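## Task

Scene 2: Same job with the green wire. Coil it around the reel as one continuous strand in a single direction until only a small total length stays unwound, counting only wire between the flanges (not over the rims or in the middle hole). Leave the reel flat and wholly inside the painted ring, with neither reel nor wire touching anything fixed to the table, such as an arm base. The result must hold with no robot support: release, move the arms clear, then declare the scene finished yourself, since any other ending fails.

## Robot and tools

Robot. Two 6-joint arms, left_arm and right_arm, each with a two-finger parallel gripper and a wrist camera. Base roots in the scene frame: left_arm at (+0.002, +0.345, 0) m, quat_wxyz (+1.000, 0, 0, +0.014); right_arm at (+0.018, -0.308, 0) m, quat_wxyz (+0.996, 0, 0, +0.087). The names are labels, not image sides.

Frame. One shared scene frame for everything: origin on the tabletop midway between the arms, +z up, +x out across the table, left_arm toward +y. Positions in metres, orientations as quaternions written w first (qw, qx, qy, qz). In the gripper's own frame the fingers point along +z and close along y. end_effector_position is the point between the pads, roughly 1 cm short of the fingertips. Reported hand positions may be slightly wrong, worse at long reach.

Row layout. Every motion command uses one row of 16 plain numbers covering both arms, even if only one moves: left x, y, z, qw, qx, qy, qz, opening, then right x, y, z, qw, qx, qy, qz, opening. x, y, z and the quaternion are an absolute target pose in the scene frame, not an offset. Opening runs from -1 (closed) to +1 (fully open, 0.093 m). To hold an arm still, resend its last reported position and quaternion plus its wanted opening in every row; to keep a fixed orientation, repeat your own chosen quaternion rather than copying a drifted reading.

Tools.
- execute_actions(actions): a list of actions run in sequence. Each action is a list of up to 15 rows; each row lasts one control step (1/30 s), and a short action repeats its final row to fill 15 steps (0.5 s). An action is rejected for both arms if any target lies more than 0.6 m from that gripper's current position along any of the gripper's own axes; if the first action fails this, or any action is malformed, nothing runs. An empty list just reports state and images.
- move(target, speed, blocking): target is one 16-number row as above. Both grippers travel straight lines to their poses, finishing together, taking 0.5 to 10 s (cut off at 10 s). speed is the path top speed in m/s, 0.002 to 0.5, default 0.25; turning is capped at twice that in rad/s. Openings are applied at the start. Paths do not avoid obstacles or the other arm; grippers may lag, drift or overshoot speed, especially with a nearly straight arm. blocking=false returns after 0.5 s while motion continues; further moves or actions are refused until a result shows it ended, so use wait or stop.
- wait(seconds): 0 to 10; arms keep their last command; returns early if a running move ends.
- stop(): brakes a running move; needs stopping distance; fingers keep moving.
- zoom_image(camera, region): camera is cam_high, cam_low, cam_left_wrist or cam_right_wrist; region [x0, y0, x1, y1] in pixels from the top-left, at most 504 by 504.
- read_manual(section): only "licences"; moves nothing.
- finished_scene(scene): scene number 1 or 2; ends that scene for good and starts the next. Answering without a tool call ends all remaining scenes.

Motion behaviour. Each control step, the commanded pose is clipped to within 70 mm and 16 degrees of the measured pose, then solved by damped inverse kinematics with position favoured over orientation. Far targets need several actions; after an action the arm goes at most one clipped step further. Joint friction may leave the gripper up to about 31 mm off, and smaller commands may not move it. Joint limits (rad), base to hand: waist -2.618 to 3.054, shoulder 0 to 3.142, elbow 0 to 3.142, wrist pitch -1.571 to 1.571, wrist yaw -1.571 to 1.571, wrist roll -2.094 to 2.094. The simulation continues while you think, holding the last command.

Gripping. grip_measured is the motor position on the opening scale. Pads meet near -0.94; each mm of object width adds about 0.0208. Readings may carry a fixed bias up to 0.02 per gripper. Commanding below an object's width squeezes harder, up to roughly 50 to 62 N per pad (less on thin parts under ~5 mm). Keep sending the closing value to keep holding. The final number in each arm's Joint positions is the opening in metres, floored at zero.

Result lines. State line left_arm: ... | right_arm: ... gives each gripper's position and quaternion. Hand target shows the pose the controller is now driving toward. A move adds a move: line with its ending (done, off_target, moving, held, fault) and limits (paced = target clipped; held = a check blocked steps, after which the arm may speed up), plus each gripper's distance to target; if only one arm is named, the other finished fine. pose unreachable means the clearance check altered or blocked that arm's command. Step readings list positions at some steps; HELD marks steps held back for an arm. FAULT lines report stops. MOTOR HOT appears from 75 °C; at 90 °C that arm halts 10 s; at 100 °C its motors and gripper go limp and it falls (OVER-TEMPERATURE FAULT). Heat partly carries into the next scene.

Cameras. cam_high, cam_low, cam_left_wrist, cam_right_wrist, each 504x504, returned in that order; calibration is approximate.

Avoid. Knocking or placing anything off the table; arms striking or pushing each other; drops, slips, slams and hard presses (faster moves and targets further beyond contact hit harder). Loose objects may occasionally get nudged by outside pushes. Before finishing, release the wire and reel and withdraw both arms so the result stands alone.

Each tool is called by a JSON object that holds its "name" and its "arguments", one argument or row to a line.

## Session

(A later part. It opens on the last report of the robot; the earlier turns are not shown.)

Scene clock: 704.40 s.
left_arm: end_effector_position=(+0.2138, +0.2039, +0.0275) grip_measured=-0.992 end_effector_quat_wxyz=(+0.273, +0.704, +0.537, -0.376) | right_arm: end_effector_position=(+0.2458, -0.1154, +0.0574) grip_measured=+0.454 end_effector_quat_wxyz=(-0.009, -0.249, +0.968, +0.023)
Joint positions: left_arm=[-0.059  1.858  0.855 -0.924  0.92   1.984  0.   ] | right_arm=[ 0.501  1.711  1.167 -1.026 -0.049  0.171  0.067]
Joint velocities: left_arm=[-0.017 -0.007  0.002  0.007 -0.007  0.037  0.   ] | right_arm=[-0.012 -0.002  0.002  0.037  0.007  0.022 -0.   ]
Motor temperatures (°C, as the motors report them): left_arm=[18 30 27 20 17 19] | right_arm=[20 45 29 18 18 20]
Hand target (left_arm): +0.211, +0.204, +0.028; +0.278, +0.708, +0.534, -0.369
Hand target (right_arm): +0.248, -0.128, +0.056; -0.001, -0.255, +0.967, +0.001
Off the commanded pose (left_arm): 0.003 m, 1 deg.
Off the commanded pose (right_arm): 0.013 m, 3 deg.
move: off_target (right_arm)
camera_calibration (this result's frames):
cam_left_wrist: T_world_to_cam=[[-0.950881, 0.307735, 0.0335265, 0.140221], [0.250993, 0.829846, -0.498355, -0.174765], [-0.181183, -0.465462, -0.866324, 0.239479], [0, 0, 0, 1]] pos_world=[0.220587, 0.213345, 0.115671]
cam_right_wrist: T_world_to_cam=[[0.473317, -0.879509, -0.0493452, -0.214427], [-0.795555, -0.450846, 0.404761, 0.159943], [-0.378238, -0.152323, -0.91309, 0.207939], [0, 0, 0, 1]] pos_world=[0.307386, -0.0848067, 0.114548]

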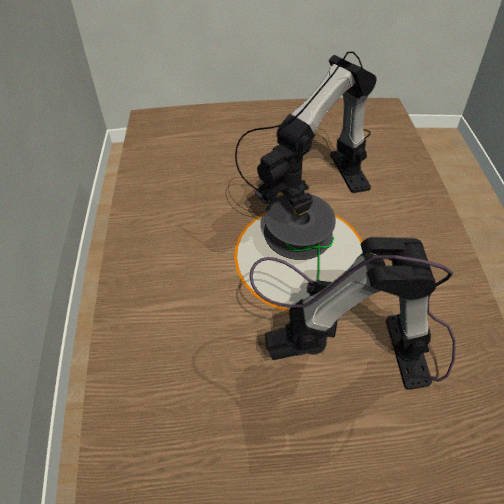

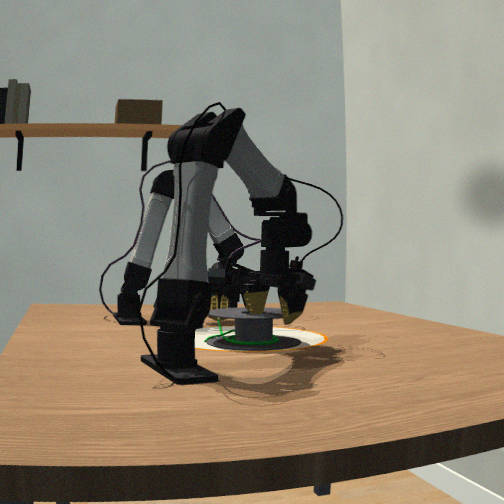

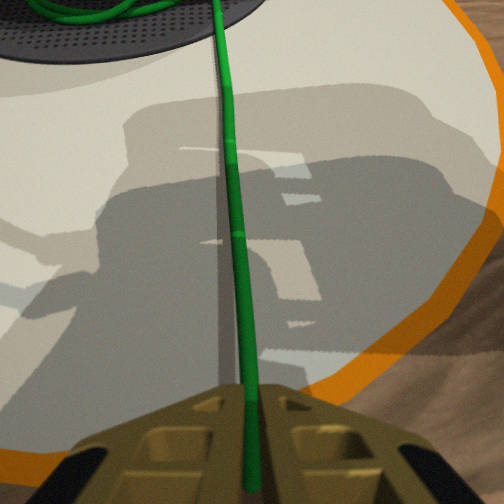

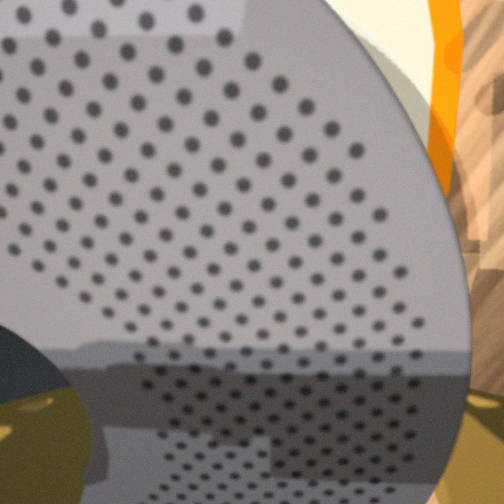

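{"name": "execute_actions", "arguments": {
  "actions": [
    [[0.213,0.204,0.012,0.278,0.708,0.534,-0.369,-1.0,0.2458,-0.1154,0.057,-0.009,-0.249,0.968,0.02,0.28]],
    [[0.213,0.204,0.006,0.278,0.708,0.534,-0.369,-1.0,0.2458,-0.1154,0.057,-0.009,-0.249,0.968,0.02,0.28]],
    [[0.213,0.204,0.008,0.278,0.708,0.534,-0.369,-0.6,0.2458,-0.1154,0.057,-0.009,-0.249,0.968,0.02,0.28]],
    [[0.215,0.21,0.04,0.278,0.708,0.534,-0.369,-0.4,0.2458,-0.1154,0.057,-0.009,-0.249,0.968,0.02,0.28]],
    [[0.215,0.21,0.07,0.278,0.708,0.534,-0.369,-0.4,0.2458,-0.1154,0.057,-0.009,-0.249,0.968,0.02,0.28]]
  ]
}}

Scene clock: 709.57 s.
left_arm: end_effector_position=(+0.2130, +0.2074, +0.0636) grip_measured=-0.402 end_effector_quat_wxyz=(+0.277, +0.706, +0.534, -0.374) | right_arm: end_effector_position=(+0.2459, -0.1151, +0.0574) grip_measured=+0.454 end_effector_quat_wxyz=(-0.009, -0.249, +0.968, +0.023)
Joint positions: left_arm=[-0.044  1.761  0.911 -1.089  0.917  2.014  0.026] | right_arm=[ 0.501  1.711  1.167 -1.025 -0.049  0.172  0.067]
Joint velocities: left_arm=[-0.002 -0.017  0.002 -0.095  0.022  0.007  0.001] | right_arm=[-0.007 -0.012  0.007  0.051 -0.022  0.022 -0.001]
Motor temperatures (°C, as the motors report them): left_arm=[18 31 26 20 17 19] | right_arm=[20 45 29 18 18 20]
Hand target (left_arm): +0.215, +0.210, +0.070; +0.278, +0.708, +0.534, -0.369
Hand target (right_arm): +0.246, -0.115, +0.057; -0.009, -0.249, +0.968, +0.020
Off the commanded pose (left_arm): 0.007 m, 1 deg.
Off the commanded pose (right_arm): 0.000 m, 0 deg.
Step readings (end_effector_position; steps 1 to 15: 1st action; 16 to 30: 2nd action; 31 to 45: 3rd action; 46 to 60: 4th action; 61 to 75: 5th action):
0: left_arm (+0.2138, +0.2039, +0.0275) | right_arm (+0.2460, -0.1152, +0.0574)
1: left_arm (+0.2140, +0.2039, +0.0266) | right_arm (+0.2459, -0.1151, +0.0574)
2: left_arm (+0.2143, +0.2039, +0.0252) | right_arm (+0.2459, -0.1151, +0.0574)
4: left_arm (+0.2137, +0.2039, +0.0225) | right_arm (+0.2459, -0.1151, +0.0574)
8: left_arm (+0.2146, +0.2039, +0.0198) | right_arm (+0.2459, -0.1151, +0.0574)
15: left_arm (+0.2164, +0.2038, +0.0192) | right_arm (+0.2459, -0.1151, +0.0574)
16: left_arm (+0.2167, +0.2038, +0.0188) | right_arm (+0.2459, -0.1151, +0.0574)
17: left_arm (+0.2172, +0.2038, +0.0178) | right_arm (+0.2459, -0.1151, +0.0574)
19: left_arm (+0.2176, +0.2038, +0.0157) | right_arm (+0.2459, -0.1151, +0.0574)
23: left_arm (+0.2178, +0.2038, +0.0147) | right_arm (+0.2459, -0.1151, +0.0574)
30: left_arm (+0.2178, +0.2038, +0.0147) | right_arm (+0.2459, -0.1151, +0.0574)
31: left_arm (+0.2178, +0.2038, +0.0147) | right_arm (+0.2459, -0.1151, +0.0574)
32: left_arm (+0.2179, +0.2038, +0.0146) | right_arm (+0.2459, -0.1151, +0.0574)
34: left_arm (+0.2182, +0.2037, +0.0146) | right_arm (+0.2459, -0.1151, +0.0574)
38: left_arm (+0.2183, +0.2036, +0.0147) | right_arm (+0.2459, -0.1151, +0.0574)
45: left_arm (+0.2183, +0.2036, +0.0147) | right_arm (+0.2459, -0.1151, +0.0574)
46: left_arm (+0.2175, +0.2040, +0.0162) | right_arm (+0.2459, -0.1151, +0.0574)
47: left_arm (+0.2160, +0.2047, +0.0192) | right_arm (+0.2459, -0.1151, +0.0574)
49: left_arm (+0.2149, +0.2059, +0.0259) | right_arm (+0.2459, -0.1151, +0.0574)
53: left_arm (+0.2142, +0.2069, +0.0314) | right_arm (+0.2459, -0.1151, +0.0574)
60: left_arm (+0.2106, +0.2071, +0.0329) | right_arm (+0.2459, -0.1151, +0.0574)
61: left_arm (+0.2102, +0.2074, +0.0353) | right_arm (+0.2459, -0.1151, +0.0574)
62: left_arm (+0.2104, +0.2074, +0.0404) | right_arm (+0.2459, -0.1151, +0.0574)
64: left_arm (+0.2141, +0.2074, +0.0521) | right_arm (+0.2459, -0.1151, +0.0574)
68: left_arm (+0.2174, +0.2073, +0.0619) | right_arm (+0.2459, -0.1151, +0.0574)
75: end_effector_position above
camera_calibration (this result's frames):
cam_left_wrist: T_world_to_cam=[[-0.949938, 0.311679, 0.0217605, 0.136896], [0.259924, 0.827004, -0.498501, -0.160763], [-0.173368, -0.467889, -0.866616, 0.271081], [0, 0, 0, 1]] pos_world=[0.218825, 0.21712, 0.151804]
cam_right_wrist: T_world_to_cam=[[0.472653, -0.879816, -0.050227, -0.214088], [-0.795933, -0.450665, 0.404217, 0.160234], [-0.378272, -0.151077, -0.913283, 0.208165], [0, 0, 0, 1]] pos_world=[0.307468, -0.0846979, 0.114592]

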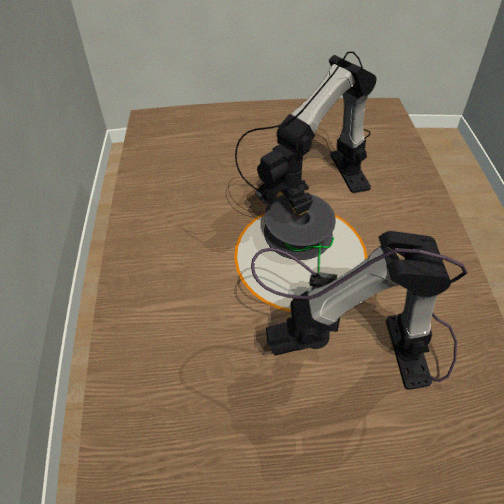

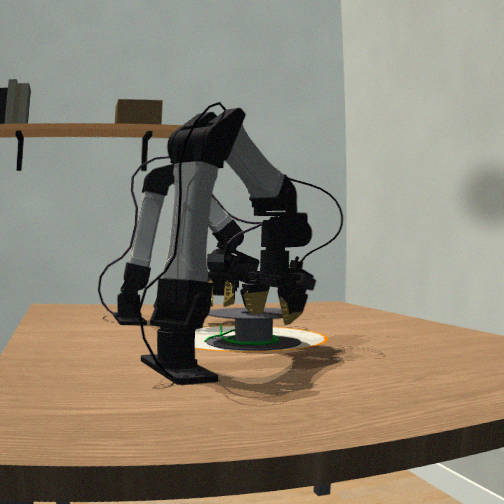

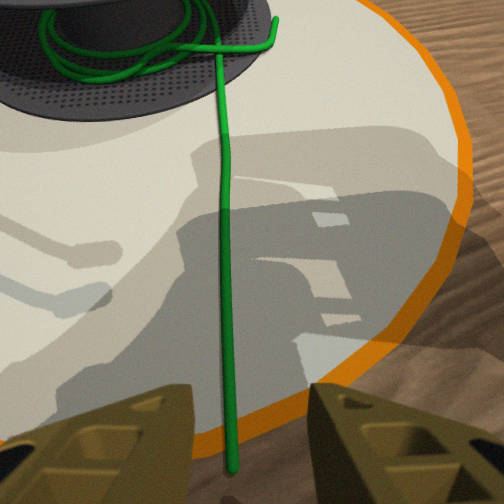

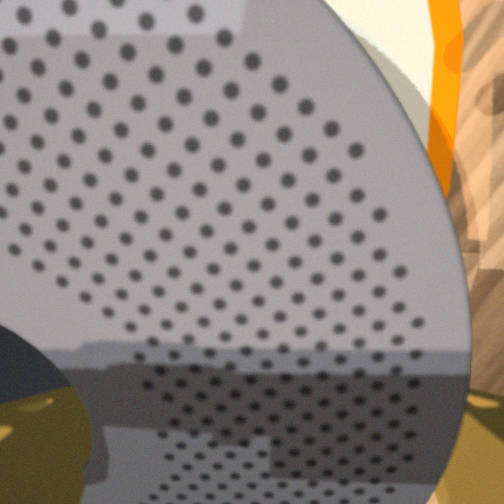

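{"name": "move", "arguments": {
  "target": [0.195,0.13,0.075,0,0.537,-0.843,0,-0.2,0.2459,-0.1151,0.057,-0.009,-0.249,0.968,0.02,0.28],
  "speed": 0.35
}}

{"name": "move", "arguments": {
  "target": [0.190,0.102,0.03,0,0.537,-0.843,0,-0.2,0.2459,-0.1151,0.057,-0.009,-0.249,0.968,0.02,0.28],
  "speed": 0.1
}}

Scene clock: 715.80 s.
left_arm: end_effector_position=(+0.1947, +0.1352, +0.0738) grip_measured=-0.202 end_effector_quat_wxyz=(+0.007, -0.535, +0.845, -0.006) | right_arm: end_effector_position=(+0.2459, -0.1151, +0.0574) grip_measured=+0.454 end_effector_quat_wxyz=(-0.009, -0.249, +0.968, +0.023)
Joint positions: left_arm=[-0.862  1.632  1.148 -1.073 -0.012 -1.963  0.036] | right_arm=[ 0.501  1.711  1.167 -1.025 -0.049  0.172  0.067]
Joint velocities: left_arm=[-0.002  0.002 -0.002 -0.022  0.007  0.007 -0.   ] | right_arm=[-0.007 -0.007 -0.002  0.007 -0.037  0.007  0.   ]
Motor temperatures (°C, as the motors report them): left_arm=[18 30 27 20 17 19] | right_arm=[20 44 29 18 18 20]
Hand target (left_arm): +0.193, +0.133, +0.073; -0.001, -0.536, +0.844, +0.002
Hand target (right_arm): +0.246, -0.115, +0.057; -0.009, -0.249, +0.968, +0.020
Off the commanded pose (left_arm): 0.005 m, 1 deg.
Off the commanded pose (right_arm): 0.000 m, 0 deg.
move: done
camera_calibration (this result's frames):
cam_left_wrist: T_world_to_cam=[[0.89826, -0.436019, 0.0549243, -0.119393], [-0.416129, -0.803709, 0.425309, 0.192709], [-0.1413, -0.404894, -0.90338, 0.230896], [0, 0, 0, 1]] pos_world=[0.220063, 0.196313, 0.133183]
cam_right_wrist: T_world_to_cam=[[0.472653, -0.879816, -0.050227, -0.214088], [-0.795933, -0.450665, 0.404217, 0.160234], [-0.378272, -0.151077, -0.913283, 0.208165], [0, 0, 0, 1]] pos_world=[0.307468, -0.0846979, 0.114592]

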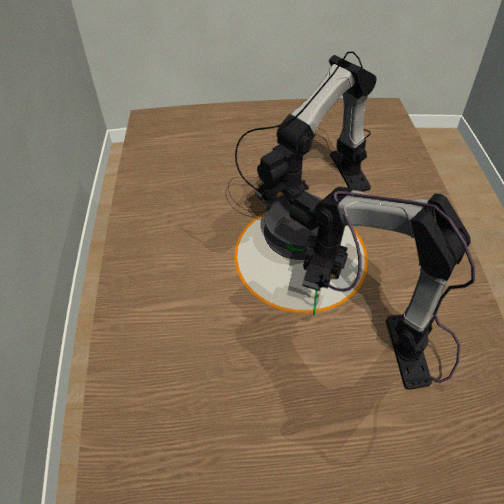

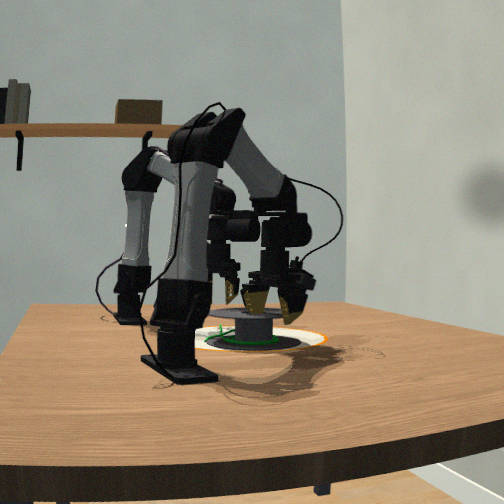

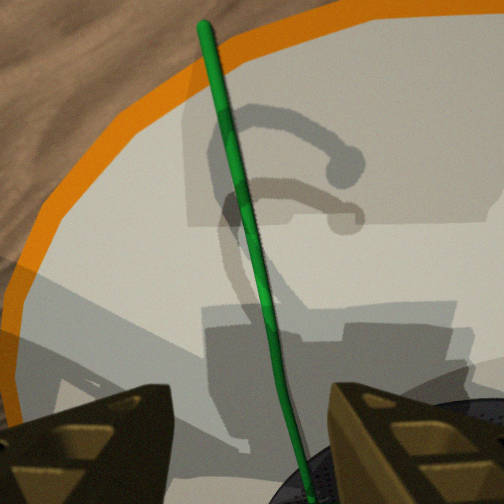

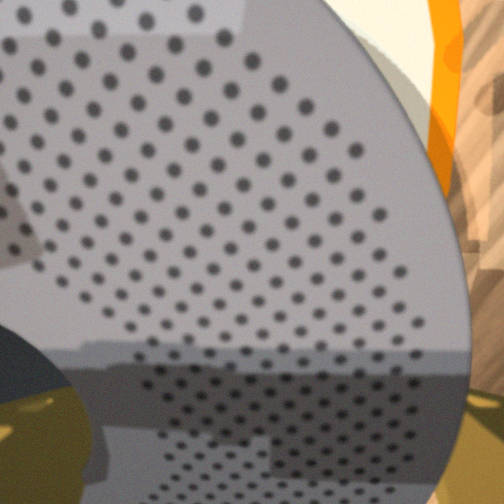

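Scene clock: 716.80 s.
left_arm: end_effector_position=(+0.1930, +0.1042, +0.0384) grip_measured=-0.202 end_effector_quat_wxyz=(+0.005, -0.538, +0.843, -0.003) | right_arm: end_effector_position=(+0.2459, -0.1151, +0.0574) grip_measured=+0.454 end_effector_quat_wxyz=(-0.009, -0.249, +0.968, +0.023)
Joint positions: left_arm=[-0.933  1.761  1.148 -0.95  -0.01  -2.041  0.036] | right_arm=[ 0.501  1.711  1.167 -1.025 -0.049  0.172  0.067]
Joint velocities: left_arm=[ 0.007 -0.007 -0.022  0.022 -0.081  0.037 -0.   ] | right_arm=[ 0.002 -0.007  0.002 -0.022  0.007  0.022 -0.001]
Motor temperatures (°C, as the motors report them): left_arm=[18 30 27 20 17 19] | right_arm=[20 44 29 18 18 20]
Hand target (left_arm): +0.189, +0.103, +0.031; -0.000, -0.537, +0.843, +0.000
Hand target (right_arm): +0.246, -0.115, +0.057; -0.009, -0.249, +0.968, +0.020
Off the commanded pose (left_arm): 0.009 m, 1 deg.
Off the commanded pose (right_arm): 0.000 m, 0 deg.
move: done
camera_calibration (this result's frames):
cam_left_wrist: T_world_to_cam=[[0.901493, -0.429991, 0.0491737, -0.130484], [-0.408405, -0.80758, 0.425465, 0.181085], [-0.143234, -0.403636, -0.903638, 0.18643], [0, 0, 0, 1]] pos_world=[0.21829, 0.165384, 0.0978363]
cam_right_wrist: T_world_to_cam=[[0.472653, -0.879816, -0.050227, -0.214088], [-0.795933, -0.450665, 0.404217, 0.160234], [-0.378272, -0.151077, -0.913283, 0.208165], [0, 0, 0, 1]] pos_world=[0.307468, -0.0846979, 0.114592]

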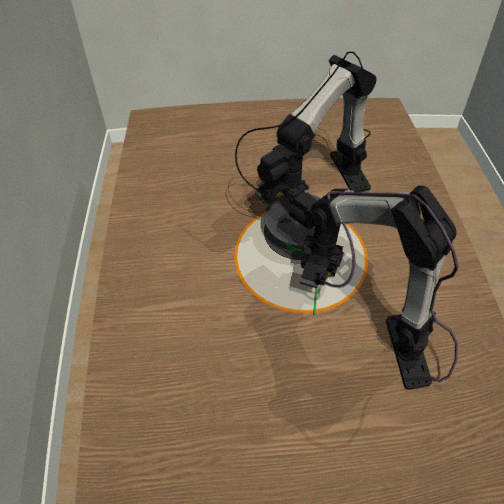

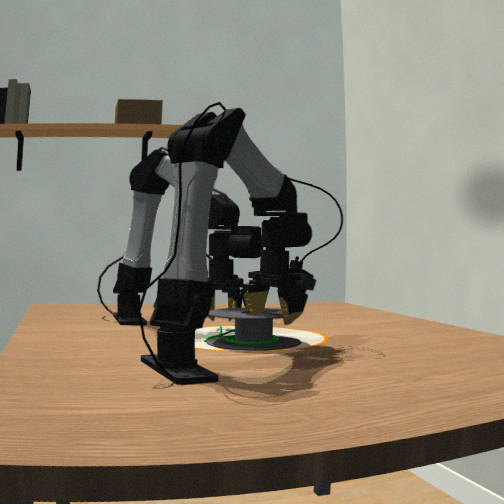

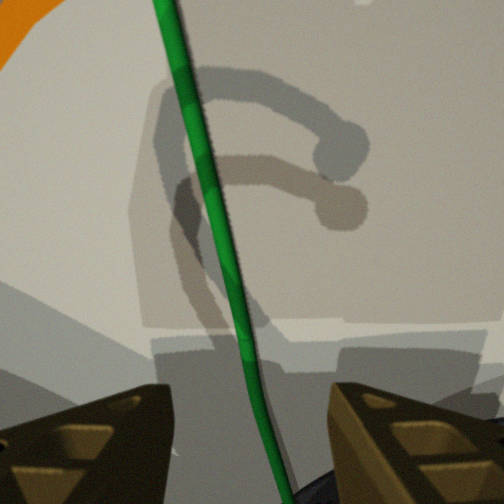

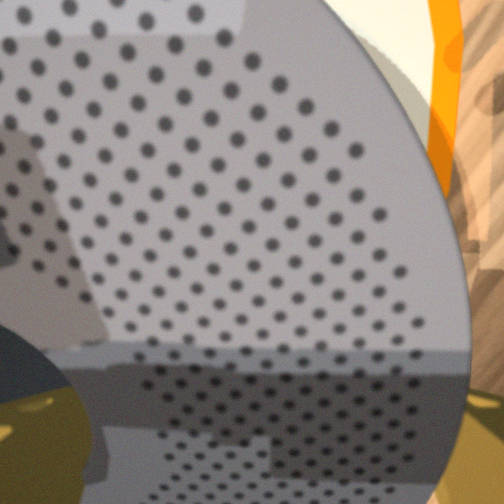

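{"name": "execute_actions", "arguments": {
  "actions": [
    [[0.192,0.110,0.018,0,0.537,-0.843,0,-0.3,0.2459,-0.1151,0.057,-0.009,-0.249,0.968,0.02,0.28]],
    [[0.192,0.110,0.008,0,0.537,-0.843,0,-0.4,0.2459,-0.1151,0.057,-0.009,-0.249,0.968,0.02,0.28]],
    [[0.192,0.110,0.004,0,0.537,-0.843,0,-0.4,0.2459,-0.1151,0.057,-0.009,-0.249,0.968,0.02,0.28]]
  ]
}}

Scene clock: 721.07 s.
left_arm: end_effector_position=(+0.1932, +0.1073, +0.0148) grip_measured=-0.398 end_effector_quat_wxyz=(+0.006, -0.536, +0.844, -0.009) | right_arm: end_effector_position=(+0.2459, -0.1151, +0.0574) grip_measured=+0.454 end_effector_quat_wxyz=(-0.009, -0.249, +0.968, +0.023)
Joint positions: left_arm=[-0.926  1.781  1.069 -0.839 -0.01  -2.03   0.026] | right_arm=[ 0.501  1.711  1.167 -1.025 -0.049  0.172  0.067]
Joint velocities: left_arm=[ 0.002 -0.002  0.012 -0.007 -0.007  0.022 -0.   ] | right_arm=[ 0.007  0.012 -0.007 -0.066  0.051  0.066 -0.   ]
Motor temperatures (°C, as the motors report them): left_arm=[18 30 27 20 17 19] | right_arm=[20 44 29 18 18 20]
Hand target (left_arm): +0.192, +0.110, +0.004; -0.000, -0.537, +0.843, +0.000
Hand target (right_arm): +0.246, -0.115, +0.057; -0.009, -0.249, +0.968, +0.020
Off the commanded pose (left_arm): 0.011 m, 1 deg.
Off the commanded pose (right_arm): 0.000 m, 0 deg.
Step readings (end_effector_position; steps 1 to 15: 1st action; 16 to 30: 2nd action; 31 to 45: 3rd action):
0: left_arm (+0.1932, +0.1039, +0.0384) | right_arm (+0.2459, -0.1151, +0.0574)
1: left_arm (+0.1934, +0.1042, +0.0365) | right_arm (+0.2459, -0.1151, +0.0574)
2: left_arm (+0.1932, +0.1049, +0.0340) | right_arm (+0.2459, -0.1151, +0.0574)
4: left_arm (+0.1905, +0.1099, +0.0282) | right_arm (+0.2459, -0.1151, +0.0574)
8: left_arm (+0.1894, +0.1122, +0.0251) | right_arm (+0.2459, -0.1151, +0.0574)
15: left_arm (+0.1914, +0.1097, +0.0251) | right_arm (+0.2459, -0.1151, +0.0574)
16: left_arm (+0.1917, +0.1093, +0.0244) | right_arm (+0.2459, -0.1151, +0.0574)
17: left_arm (+0.1919, +0.1091, +0.0233) | right_arm (+0.2459, -0.1151, +0.0574)
19: left_arm (+0.1914, +0.1096, +0.0201) | right_arm (+0.2459, -0.1151, +0.0574)
23: left_arm (+0.1912, +0.1098, +0.0165) | right_arm (+0.2459, -0.1151, +0.0574)
30: left_arm (+0.1924, +0.1084, +0.0164) | right_arm (+0.2459, -0.1151, +0.0574)
31: left_arm (+0.1926, +0.1082, +0.0162) | right_arm (+0.2459, -0.1151, +0.0574)
32: left_arm (+0.1927, +0.1080, +0.0158) | right_arm (+0.2459, -0.1151, +0.0574)
34: left_arm (+0.1927, +0.1081, +0.0151) | right_arm (+0.2459, -0.1151, +0.0574)
38: left_arm (+0.1928, +0.1079, +0.0148) | right_arm (+0.2459, -0.1151, +0.0574)
45: end_effector_position above
camera_calibration (this result's frames):
cam_left_wrist: T_world_to_cam=[[0.899611, -0.432586, 0.0597455, -0.127718], [-0.414322, -0.802273, 0.429761, 0.194237], [-0.137976, -0.411372, -0.900964, 0.166143], [0, 0, 0, 1]] pos_world=[0.218297, 0.168929, 0.0738442]
cam_right_wrist: T_world_to_cam=[[0.472653, -0.879816, -0.050227, -0.214088], [-0.795933, -0.450665, 0.404217, 0.160234], [-0.378272, -0.151077, -0.913283, 0.208165], [0, 0, 0, 1]] pos_world=[0.307468, -0.0846979, 0.114592]

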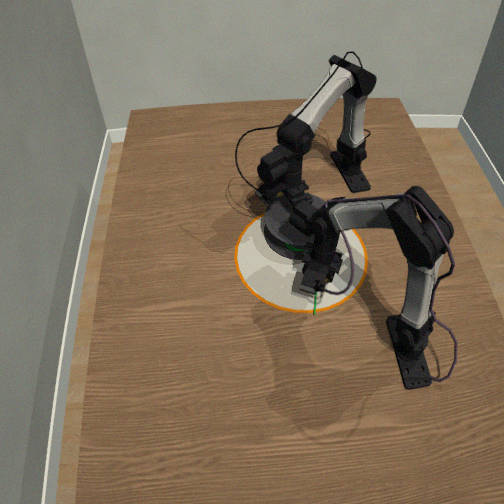

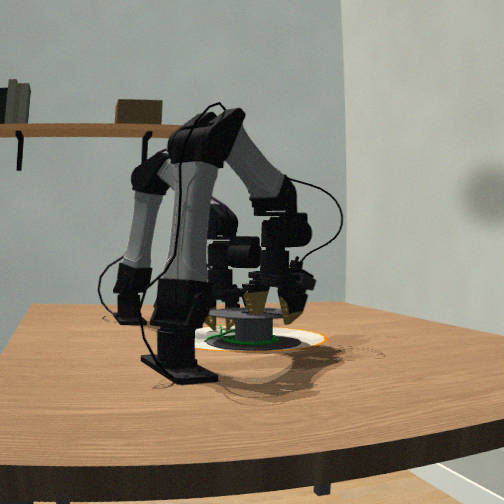

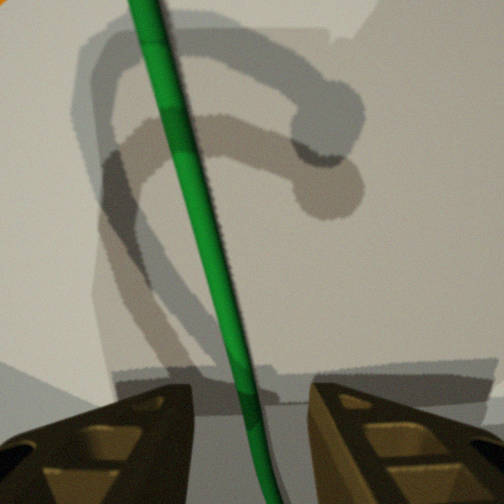

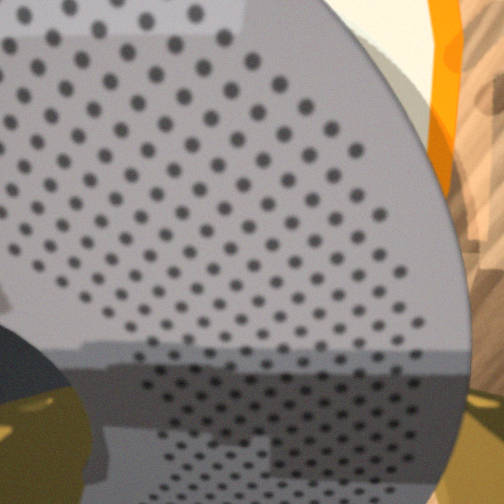

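{"name": "execute_actions", "arguments": {
  "actions": [
    [[0.192,0.109,0.004,0,0.537,-0.843,0,-0.7,0.2459,-0.1151,0.057,-0.009,-0.249,0.968,0.02,0.28]],
    [[0.192,0.109,0.006,0,0.537,-0.843,0,-1.0,0.2459,-0.1151,0.057,-0.009,-0.249,0.968,0.02,0.28]],
    [[0.192,0.109,0.008,0,0.537,-0.843,0,-1.0,0.2459,-0.1151,0.057,-0.009,-0.249,0.968,0.02,0.28]],
    [[0.192,0.109,0.036,0,0.537,-0.843,0,-1.0,0.2459,-0.1151,0.057,-0.009,-0.249,0.968,0.02,0.28]],
    [[0.192,0.109,0.036,0,0.537,-0.843,0,-1.0,0.2459,-0.1151,0.057,-0.009,-0.249,0.968,0.02,0.28]]
  ]
}}

Scene clock: 724.07 s.
left_arm: end_effector_position=(+0.1893, +0.1121, +0.0248) grip_measured=-0.999 end_effector_quat_wxyz=(+0.003, -0.536, +0.844, +0.013) | right_arm: end_effector_position=(+0.2459, -0.1151, +0.0574) grip_measured=+0.454 end_effector_quat_wxyz=(-0.009, -0.249, +0.968, +0.023)
Joint positions: left_arm=[-0.926  1.78   1.112 -0.927 -0.009 -2.03   0.   ] | right_arm=[ 0.501  1.711  1.167 -1.025 -0.049  0.172  0.067]
Joint velocities: left_arm=[-0.012 -0.002 -0.017  0.022  0.022 -0.007  0.   ] | right_arm=[-0.012 -0.017  0.012 -0.007  0.037 -0.081 -0.001]
Motor temperatures (°C, as the motors report them): left_arm=[18 30 27 20 17 19] | right_arm=[20 43 28 18 18 20]
Hand target (left_arm): +0.192, +0.109, +0.036; +0.000, -0.537, +0.843, -0.000
Hand target (right_arm): +0.246, -0.115, +0.057; -0.009, -0.249, +0.968, +0.020
Off the commanded pose (left_arm): 0.012 m, 2 deg.
Off the commanded pose (right_arm): 0.000 m, 0 deg.
Step readings (end_effector_position; steps 1 to 15: 1st action; 16 to 30: 2nd action; 31 to 45: 3rd action; 46 to 60: 4th action; 61 to 75: 5th action):
0: left_arm (+0.1934, +0.1072, +0.0148) | right_arm (+0.2459, -0.1151, +0.0574)
1: left_arm (+0.1934, +0.1072, +0.0148) | right_arm (+0.2459, -0.1151, +0.0574)
2: left_arm (+0.1934, +0.1072, +0.0148) | right_arm (+0.2459, -0.1151, +0.0574)
4: left_arm (+0.1934, +0.1072, +0.0148) | right_arm (+0.2459, -0.1151, +0.0574)
8: left_arm (+0.1934, +0.1072, +0.0148) | right_arm (+0.2459, -0.1151, +0.0574)
15: left_arm (+0.1934, +0.1072, +0.0148) | right_arm (+0.2459, -0.1151, +0.0574)
16: left_arm (+0.1934, +0.1072, +0.0148) | right_arm (+0.2459, -0.1151, +0.0574)
17: left_arm (+0.1933, +0.1072, +0.0148) | right_arm (+0.2459, -0.1151, +0.0574)
19: left_arm (+0.1935, +0.1070, +0.0148) | right_arm (+0.2459, -0.1151, +0.0574)
23: left_arm (+0.1935, +0.1070, +0.0148) | right_arm (+0.2459, -0.1151, +0.0574)
30: left_arm (+0.1935, +0.1070, +0.0148) | right_arm (+0.2459, -0.1151, +0.0574)
31: left_arm (+0.1935, +0.1070, +0.0148) | right_arm (+0.2459, -0.1151, +0.0574)
32: left_arm (+0.1935, +0.1070, +0.0148) | right_arm (+0.2459, -0.1151, +0.0574)
34: left_arm (+0.1935, +0.1070, +0.0148) | right_arm (+0.2459, -0.1151, +0.0574)
38: left_arm (+0.1935, +0.1070, +0.0148) | right_arm (+0.2459, -0.1151, +0.0574)
45: left_arm (+0.1935, +0.1070, +0.0148) | right_arm (+0.2459, -0.1151, +0.0574)
46: left_arm (+0.1933, +0.1071, +0.0170) | right_arm (+0.2459, -0.1151, +0.0574)
47: left_arm (+0.1929, +0.1075, +0.0191) | right_arm (+0.2459, -0.1151, +0.0574)
49: left_arm (+0.1936, +0.1067, +0.0229) | right_arm (+0.2459, -0.1151, +0.0574)
53: left_arm (+0.1923, +0.1083, +0.0248) | right_arm (+0.2459, -0.1151, +0.0574)
60: left_arm (+0.1898, +0.1115, +0.0248) | right_arm (+0.2459, -0.1151, +0.0574)
61: left_arm (+0.1897, +0.1116, +0.0248) | right_arm (+0.2459, -0.1151, +0.0574)
62: left_arm (+0.1896, +0.1117, +0.0248) | right_arm (+0.2459, -0.1151, +0.0574)
64: left_arm (+0.1895, +0.1119, +0.0248) | right_arm (+0.2459, -0.1151, +0.0574)
68: left_arm (+0.1893, +0.1120, +0.0248) | right_arm (+0.2459, -0.1151, +0.0574)
75: end_effector_position above
camera_calibration (this result's frames):
cam_left_wrist: T_world_to_cam=[[0.900729, -0.43394, 0.0196049, -0.121742], [-0.40245, -0.816679, 0.413605, 0.191878], [-0.163469, -0.380436, -0.910245, 0.178207], [0, 0, 0, 1]] pos_world=[0.21601, 0.17167, 0.0852369]
cam_right_wrist: T_world_to_cam=[[0.472653, -0.879816, -0.050227, -0.214088], [-0.795933, -0.450665, 0.404217, 0.160234], [-0.378272, -0.151077, -0.913283, 0.208165], [0, 0, 0, 1]] pos_world=[0.307468, -0.0846979, 0.114592]

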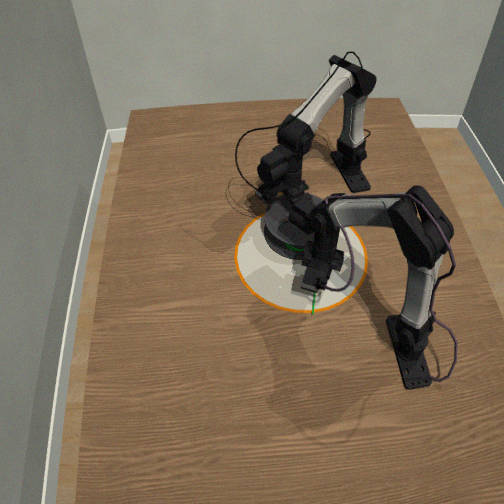

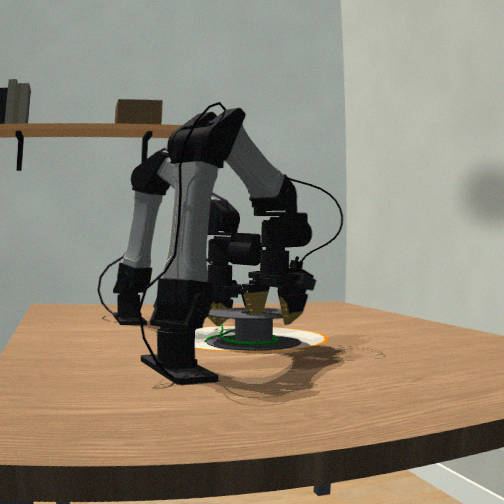

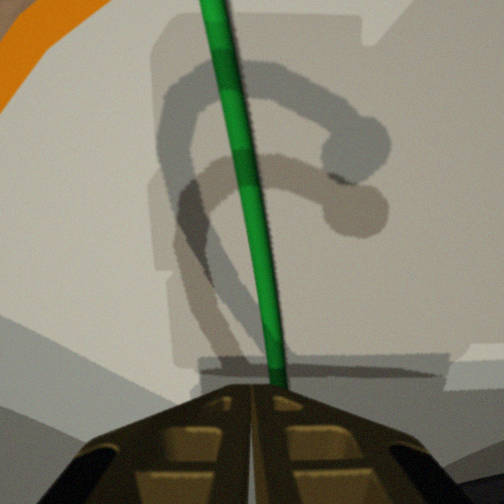

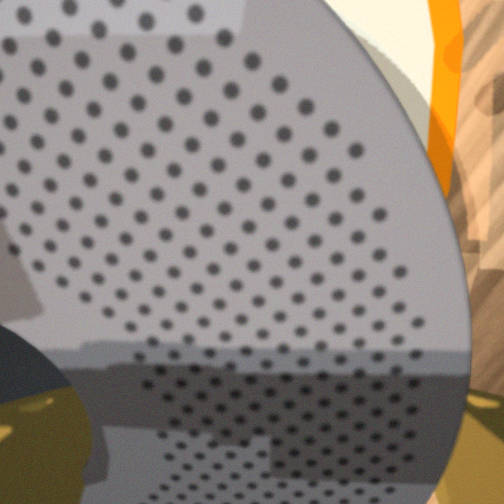

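{"name": "execute_actions", "arguments": {
  "actions": [
    [[0.193,0.109,0.030,0,0.537,-0.843,0,-0.35,0.2459,-0.1151,0.057,-0.009,-0.249,0.968,0.02,0.28]],
    [[0.196,0.109,0.012,0,0.537,-0.843,0,-0.35,0.2459,-0.1151,0.057,-0.009,-0.249,0.968,0.02,0.28]],
    [[0.196,0.109,0.000,0,0.537,-0.843,0,-0.35,0.2459,-0.1151,0.057,-0.009,-0.249,0.968,0.02,0.28]],
    [[0.196,0.110,-0.004,0,0.537,-0.843,0,-0.35,0.2459,-0.1151,0.057,-0.009,-0.249,0.968,0.02,0.28]]
  ]
}}

Scene clock: 726.63 s.
left_arm: end_effector_position=(+0.1954, +0.1082, +0.0111) grip_measured=-0.352 end_effector_quat_wxyz=(+0.005, -0.535, +0.845, -0.003) | right_arm: end_effector_position=(+0.2459, -0.1151, +0.0574) grip_measured=+0.454 end_effector_quat_wxyz=(-0.009, -0.249, +0.968, +0.023)
Joint positions: left_arm=[-0.919  1.8    1.077 -0.841 -0.009 -2.019  0.028] | right_arm=[ 0.501  1.711  1.167 -1.025 -0.049  0.172  0.067]
Joint velocities: left_arm=[ 0.012  0.012  0.022 -0.051 -0.022 -0.007  0.   ] | right_arm=[-0.007 -0.022 -0.017 -0.007  0.037  0.022 -0.   ]
Motor temperatures (°C, as the motors report them): left_arm=[18 30 27 20 17 19] | right_arm=[20 43 28 18 17 20]
Hand target (left_arm): +0.196, +0.110, -0.003; +0.000, -0.537, +0.843, +0.000
Hand target (right_arm): +0.246, -0.115, +0.057; -0.009, -0.249, +0.968, +0.020
Off the commanded pose (left_arm): 0.015 m, 1 deg.
Off the commanded pose (right_arm): 0.000 m, 0 deg.
Step readings (end_effector_position; steps 1 to 15: 1st action; 16 to 30: 2nd action; 31 to 45: 3rd action; 46 to 60: 4th action):
0: left_arm (+0.1893, +0.1121, +0.0248) | right_arm (+0.2459, -0.1151, +0.0574)
1: left_arm (+0.1893, +0.1121, +0.0248) | right_arm (+0.2459, -0.1151, +0.0574)
2: left_arm (+0.1893, +0.1121, +0.0248) | right_arm (+0.2459, -0.1151, +0.0574)
4: left_arm (+0.1893, +0.1121, +0.0248) | right_arm (+0.2459, -0.1151, +0.0574)
8: left_arm (+0.1893, +0.1121, +0.0248) | right_arm (+0.2459, -0.1151, +0.0574)
15: left_arm (+0.1893, +0.1121, +0.0248) | right_arm (+0.2459, -0.1151, +0.0574)
16: left_arm (+0.1900, +0.1116, +0.0244) | right_arm (+0.2459, -0.1151, +0.0574)
17: left_arm (+0.1911, +0.1109, +0.0236) | right_arm (+0.2459, -0.1151, +0.0574)
19: left_arm (+0.1930, +0.1102, +0.0226) | right_arm (+0.2459, -0.1151, +0.0574)
23: left_arm (+0.1953, +0.1083, +0.0222) | right_arm (+0.2459, -0.1151, +0.0574)
30: left_arm (+0.1966, +0.1067, +0.0223) | right_arm (+0.2459, -0.1151, +0.0574)
31: left_arm (+0.1969, +0.1063, +0.0212) | right_arm (+0.2459, -0.1151, +0.0574)
32: left_arm (+0.1968, +0.1064, +0.0190) | right_arm (+0.2459, -0.1151, +0.0574)
34: left_arm (+0.1956, +0.1080, +0.0135) | right_arm (+0.2459, -0.1151, +0.0574)
38: left_arm (+0.1952, +0.1084, +0.0111) | right_arm (+0.2459, -0.1151, +0.0574)
45: left_arm (+0.1952, +0.1084, +0.0111) | right_arm (+0.2459, -0.1151, +0.0574)
46: left_arm (+0.1953, +0.1083, +0.0111) | right_arm (+0.2459, -0.1151, +0.0574)
47: left_arm (+0.1954, +0.1082, +0.0111) | right_arm (+0.2459, -0.1151, +0.0574)
49: left_arm (+0.1954, +0.1082, +0.0111) | right_arm (+0.2459, -0.1151, +0.0574)
53: left_arm (+0.1954, +0.1082, +0.0111) | right_arm (+0.2459, -0.1151, +0.0574)
60: end_effector_position above
camera_calibration (this result's frames):
cam_left_wrist: T_world_to_cam=[[0.898569, -0.436194, 0.0480371, -0.128281], [-0.413487, -0.804922, 0.425594, 0.197593], [-0.146975, -0.402288, -0.903638, 0.164246], [0, 0, 0, 1]] pos_world=[0.221111, 0.169166, 0.070487]
cam_right_wrist: T_world_to_cam=[[0.472653, -0.879816, -0.050227, -0.214088], [-0.795933, -0.450665, 0.404217, 0.160234], [-0.378272, -0.151077, -0.913283, 0.208165], [0, 0, 0, 1]] pos_world=[0.307468, -0.0846979, 0.114592]

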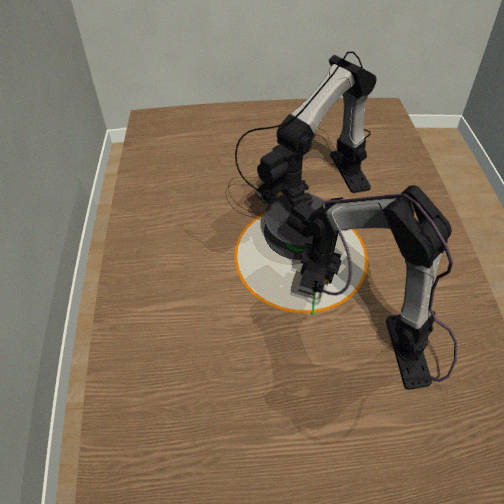

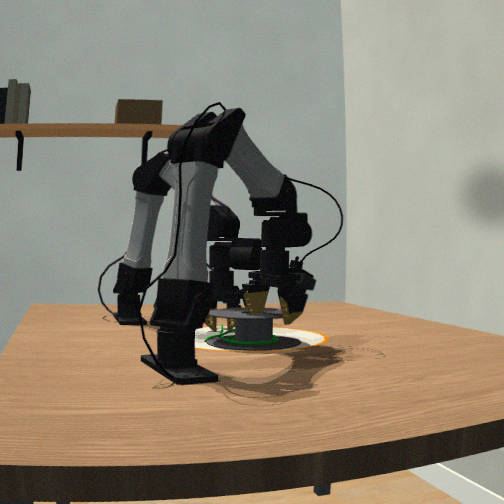

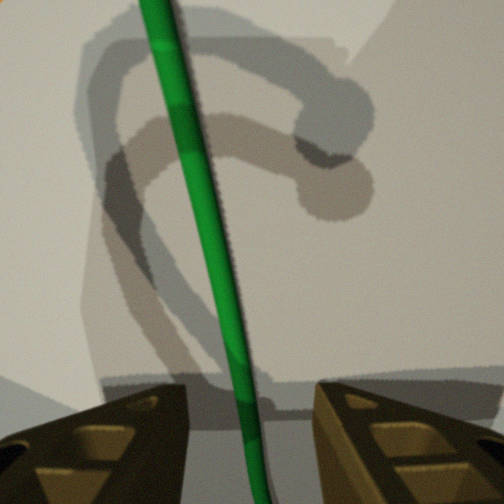

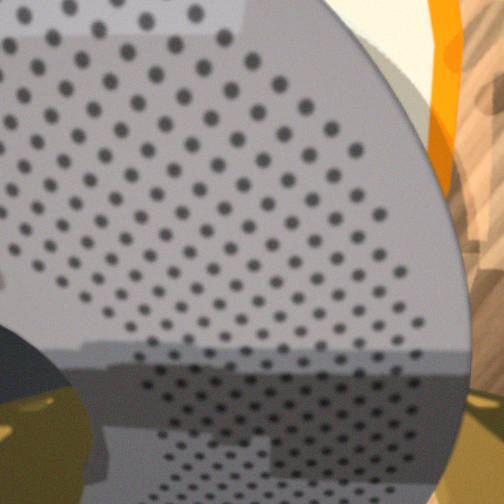

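Now at z=0.011. Close, then lift.

{"name": "execute_actions", "arguments": {
  "actions": [
    [[0.1955,0.109,0.002,0,0.537,-0.843,0,-0.7,0.2459,-0.1151,0.057,-0.009,-0.249,0.968,0.02,0.28]],
    [[0.1955,0.109,0.004,0,0.537,-0.843,0,-1.0,0.2459,-0.1151,0.057,-0.009,-0.249,0.968,0.02,0.28]],
    [[0.1955,0.109,0.006,0,0.537,-0.843,0,-1.0,0.2459,-0.1151,0.057,-0.009,-0.249,0.968,0.02,0.28]],
    [[0.1955,0.109,0.036,0,0.537,-0.843,0,-1.0,0.2459,-0.1151,0.057,-0.009,-0.249,0.968,0.02,0.28]],
    [[0.1955,0.109,0.036,0,0.537,-0.843,0,-1.0,0.2459,-0.1151,0.057,-0.009,-0.249,0.968,0.02,0.28]]
  ]
}}

Scene clock: 729.87 s.
left_arm: end_effector_position=(+0.1931, +0.1097, +0.0252) grip_measured=-0.992 end_effector_quat_wxyz=(+0.002, -0.535, +0.845, +0.008) | right_arm: end_effector_position=(+0.2459, -0.1151, +0.0574) grip_measured=+0.454 end_effector_quat_wxyz=(-0.009, -0.249, +0.968, +0.023)
Joint positions: left_arm=[-0.919  1.787  1.123 -0.923 -0.005 -2.019  0.   ] | right_arm=[ 0.501  1.711  1.167 -1.025 -0.049  0.172  0.067]
Joint velocities: left_arm=[-0.007 -0.007 -0.007 -0.007  0.022  0.007  0.   ] | right_arm=[-0.002 -0.007 -0.007  0.022 -0.051 -0.007 -0.   ]
Motor temperatures (°C, as the motors report them): left_arm=[18 30 27 20 17 19] | right_arm=[20 43 28 18 17 20]
Hand target (left_arm): +0.195, +0.109, +0.036; +0.000, -0.537, +0.843, +0.000
Hand target (right_arm): +0.246, -0.115, +0.057; -0.009, -0.249, +0.968, +0.020
Off the commanded pose (left_arm): 0.011 m, 1 deg.
Off the commanded pose (right_arm): 0.000 m, 0 deg.
Step readings (end_effector_position; steps 1 to 15: 1st action; 16 to 30: 2nd action; 31 to 45: 3rd action; 46 to 60: 4th action; 61 to 75: 5th action):
0: left_arm (+0.1954, +0.1082, +0.0111) | right_arm (+0.2459, -0.1151, +0.0574)
1: left_arm (+0.1946, +0.1085, +0.0110) | right_arm (+0.2459, -0.1151, +0.0574)
2: left_arm (+0.1939, +0.1088, +0.0110) | right_arm (+0.2459, -0.1151, +0.0574)
4: left_arm (+0.1940, +0.1087, +0.0110) | right_arm (+0.2459, -0.1151, +0.0574)
8: left_arm (+0.1940, +0.1087, +0.0110) | right_arm (+0.2459, -0.1151, +0.0574)
15: left_arm (+0.1940, +0.1087, +0.0110) | right_arm (+0.2459, -0.1151, +0.0574)
16: left_arm (+0.1940, +0.1087, +0.0110) | right_arm (+0.2459, -0.1151, +0.0574)
17: left_arm (+0.1940, +0.1087, +0.0110) | right_arm (+0.2459, -0.1151, +0.0574)
19: left_arm (+0.1940, +0.1087, +0.0110) | right_arm (+0.2459, -0.1151, +0.0574)
23: left_arm (+0.1940, +0.1087, +0.0110) | right_arm (+0.2459, -0.1151, +0.0574)
30: left_arm (+0.1940, +0.1087, +0.0110) | right_arm (+0.2459, -0.1151, +0.0574)
31: left_arm (+0.1940, +0.1087, +0.0110) | right_arm (+0.2459, -0.1151, +0.0574)
32: left_arm (+0.1940, +0.1087, +0.0110) | right_arm (+0.2459, -0.1151, +0.0574)
34: left_arm (+0.1940, +0.1087, +0.0110) | right_arm (+0.2459, -0.1151, +0.0574)
38: left_arm (+0.1940, +0.1087, +0.0110) | right_arm (+0.2459, -0.1151, +0.0574)
45: left_arm (+0.1940, +0.1087, +0.0110) | right_arm (+0.2459, -0.1151, +0.0574)
46: left_arm (+0.1939, +0.1087, +0.0129) | right_arm (+0.2459, -0.1151, +0.0574)
47: left_arm (+0.1937, +0.1090, +0.0153) | right_arm (+0.2459, -0.1151, +0.0574)
49: left_arm (+0.1950, +0.1074, +0.0207) | right_arm (+0.2459, -0.1151, +0.0574)
53: left_arm (+0.1952, +0.1071, +0.0251) | right_arm (+0.2459, -0.1151, +0.0574)
60: left_arm (+0.1935, +0.1093, +0.0252) | right_arm (+0.2459, -0.1151, +0.0574)
61: left_arm (+0.1934, +0.1094, +0.0252) | right_arm (+0.2459, -0.1151, +0.0574)
62: left_arm (+0.1933, +0.1095, +0.0252) | right_arm (+0.2459, -0.1151, +0.0574)
64: left_arm (+0.1932, +0.1096, +0.0252) | right_arm (+0.2459, -0.1151, +0.0574)
68: left_arm (+0.1932, +0.1097, +0.0252) | right_arm (+0.2459, -0.1151, +0.0574)
75: end_effector_position above
camera_calibration (this result's frames):
cam_left_wrist: T_world_to_cam=[[0.899243, -0.436732, 0.0250446, -0.125785], [-0.405774, -0.811372, 0.420741, 0.191235], [-0.163431, -0.388511, -0.906835, 0.179037], [0, 0, 0, 1]] pos_world=[0.219969, 0.169786, 0.0850466]
cam_right_wrist: T_world_to_cam=[[0.472653, -0.879816, -0.050227, -0.214088], [-0.795933, -0.450665, 0.404217, 0.160234], [-0.378272, -0.151077, -0.913283, 0.208165], [0, 0, 0, 1]] pos_world=[0.307468, -0.0846979, 0.114592]

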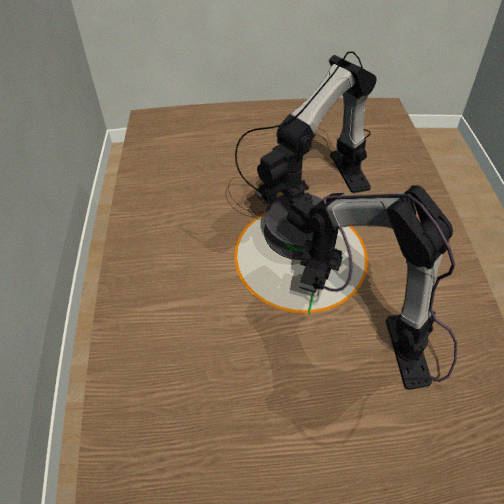

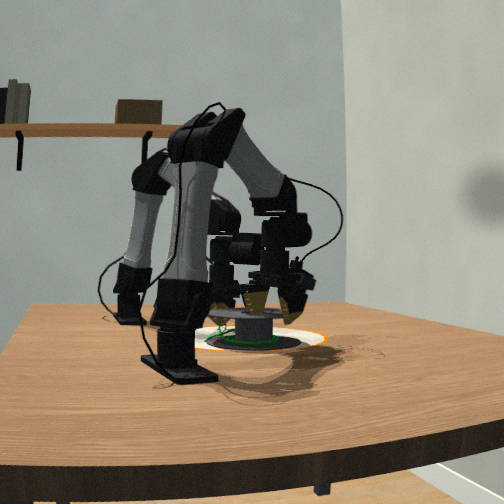

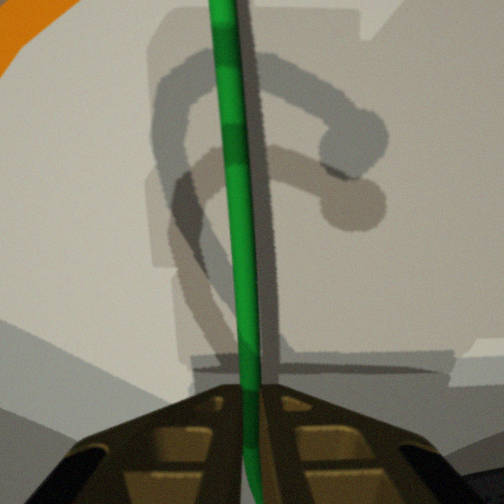

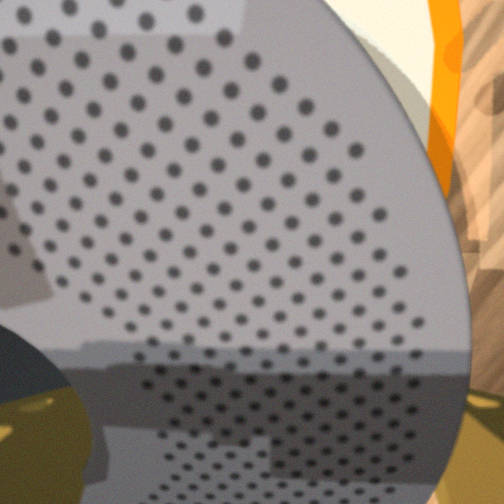

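{"name": "execute_actions", "arguments": {
  "actions": []
}}

Scene clock: 732.07 s.
left_arm: end_effector_position=(+0.1931, +0.1097, +0.0252) grip_measured=-0.992 end_effector_quat_wxyz=(+0.002, -0.535, +0.845, +0.008) | right_arm: end_effector_position=(+0.2459, -0.1151, +0.0574) grip_measured=+0.454 end_effector_quat_wxyz=(-0.009, -0.249, +0.968, +0.023)
Joint positions: left_arm=[-0.919  1.787  1.123 -0.923 -0.005 -2.019  0.   ] | right_arm=[ 0.501  1.711  1.167 -1.025 -0.049  0.172  0.067]
Joint velocities: left_arm=[-0.022 -0.012  0.007  0.007  0.022  0.007  0.   ] | right_arm=[-0.007 -0.012  0.002  0.037 -0.051 -0.051  0.001]
Motor temperatures (°C, as the motors report them): left_arm=[18 30 27 20 17 19] | right_arm=[20 43 28 18 17 20]
Hand target (left_arm): +0.195, +0.109, +0.036; +0.000, -0.537, +0.843, +0.000
Hand target (right_arm): +0.246, -0.115, +0.057; -0.009, -0.249, +0.968, +0.020
Off the commanded pose (left_arm): 0.011 m, 1 deg.
Off the commanded pose (right_arm): 0.000 m, 0 deg.
camera_calibration (this result's frames):
cam_left_wrist: T_world_to_cam=[[0.899243, -0.436732, 0.0250446, -0.125785], [-0.405774, -0.811372, 0.420741, 0.191235], [-0.163431, -0.388511, -0.906835, 0.179037], [0, 0, 0, 1]] pos_world=[0.219969, 0.169786, 0.0850466]
cam_right_wrist: T_world_to_cam=[[0.472653, -0.879816, -0.050227, -0.214088], [-0.795933, -0.450665, 0.404217, 0.160234], [-0.378272, -0.151077, -0.913283, 0.208165], [0, 0, 0, 1]] pos_world=[0.307468, -0.0846979, 0.114592]

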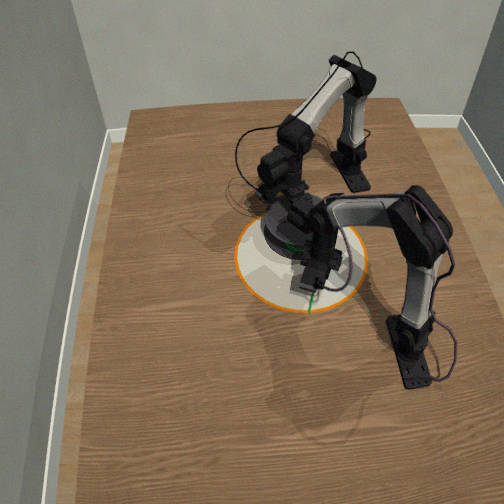

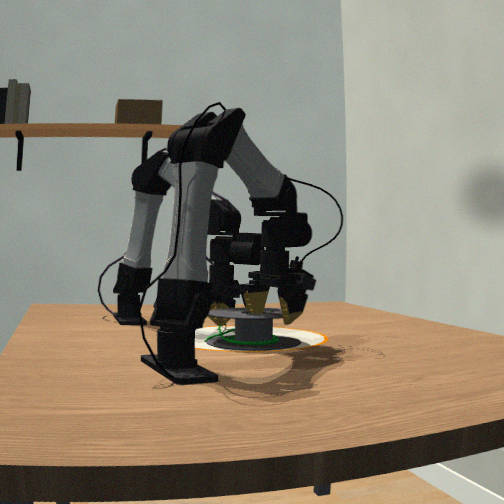

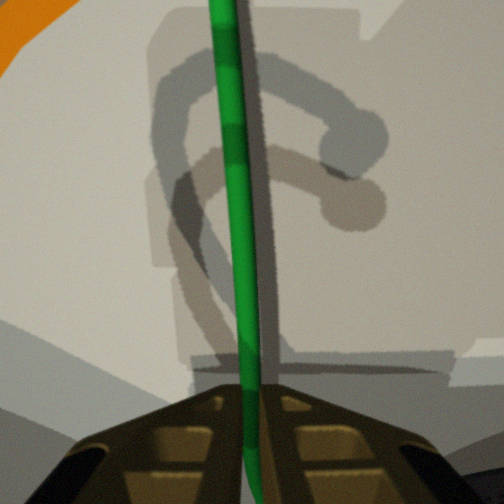

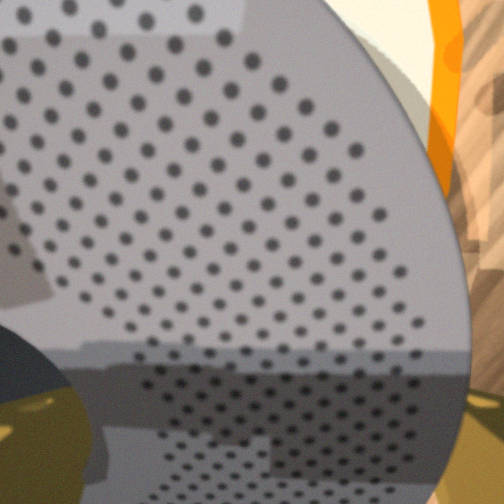

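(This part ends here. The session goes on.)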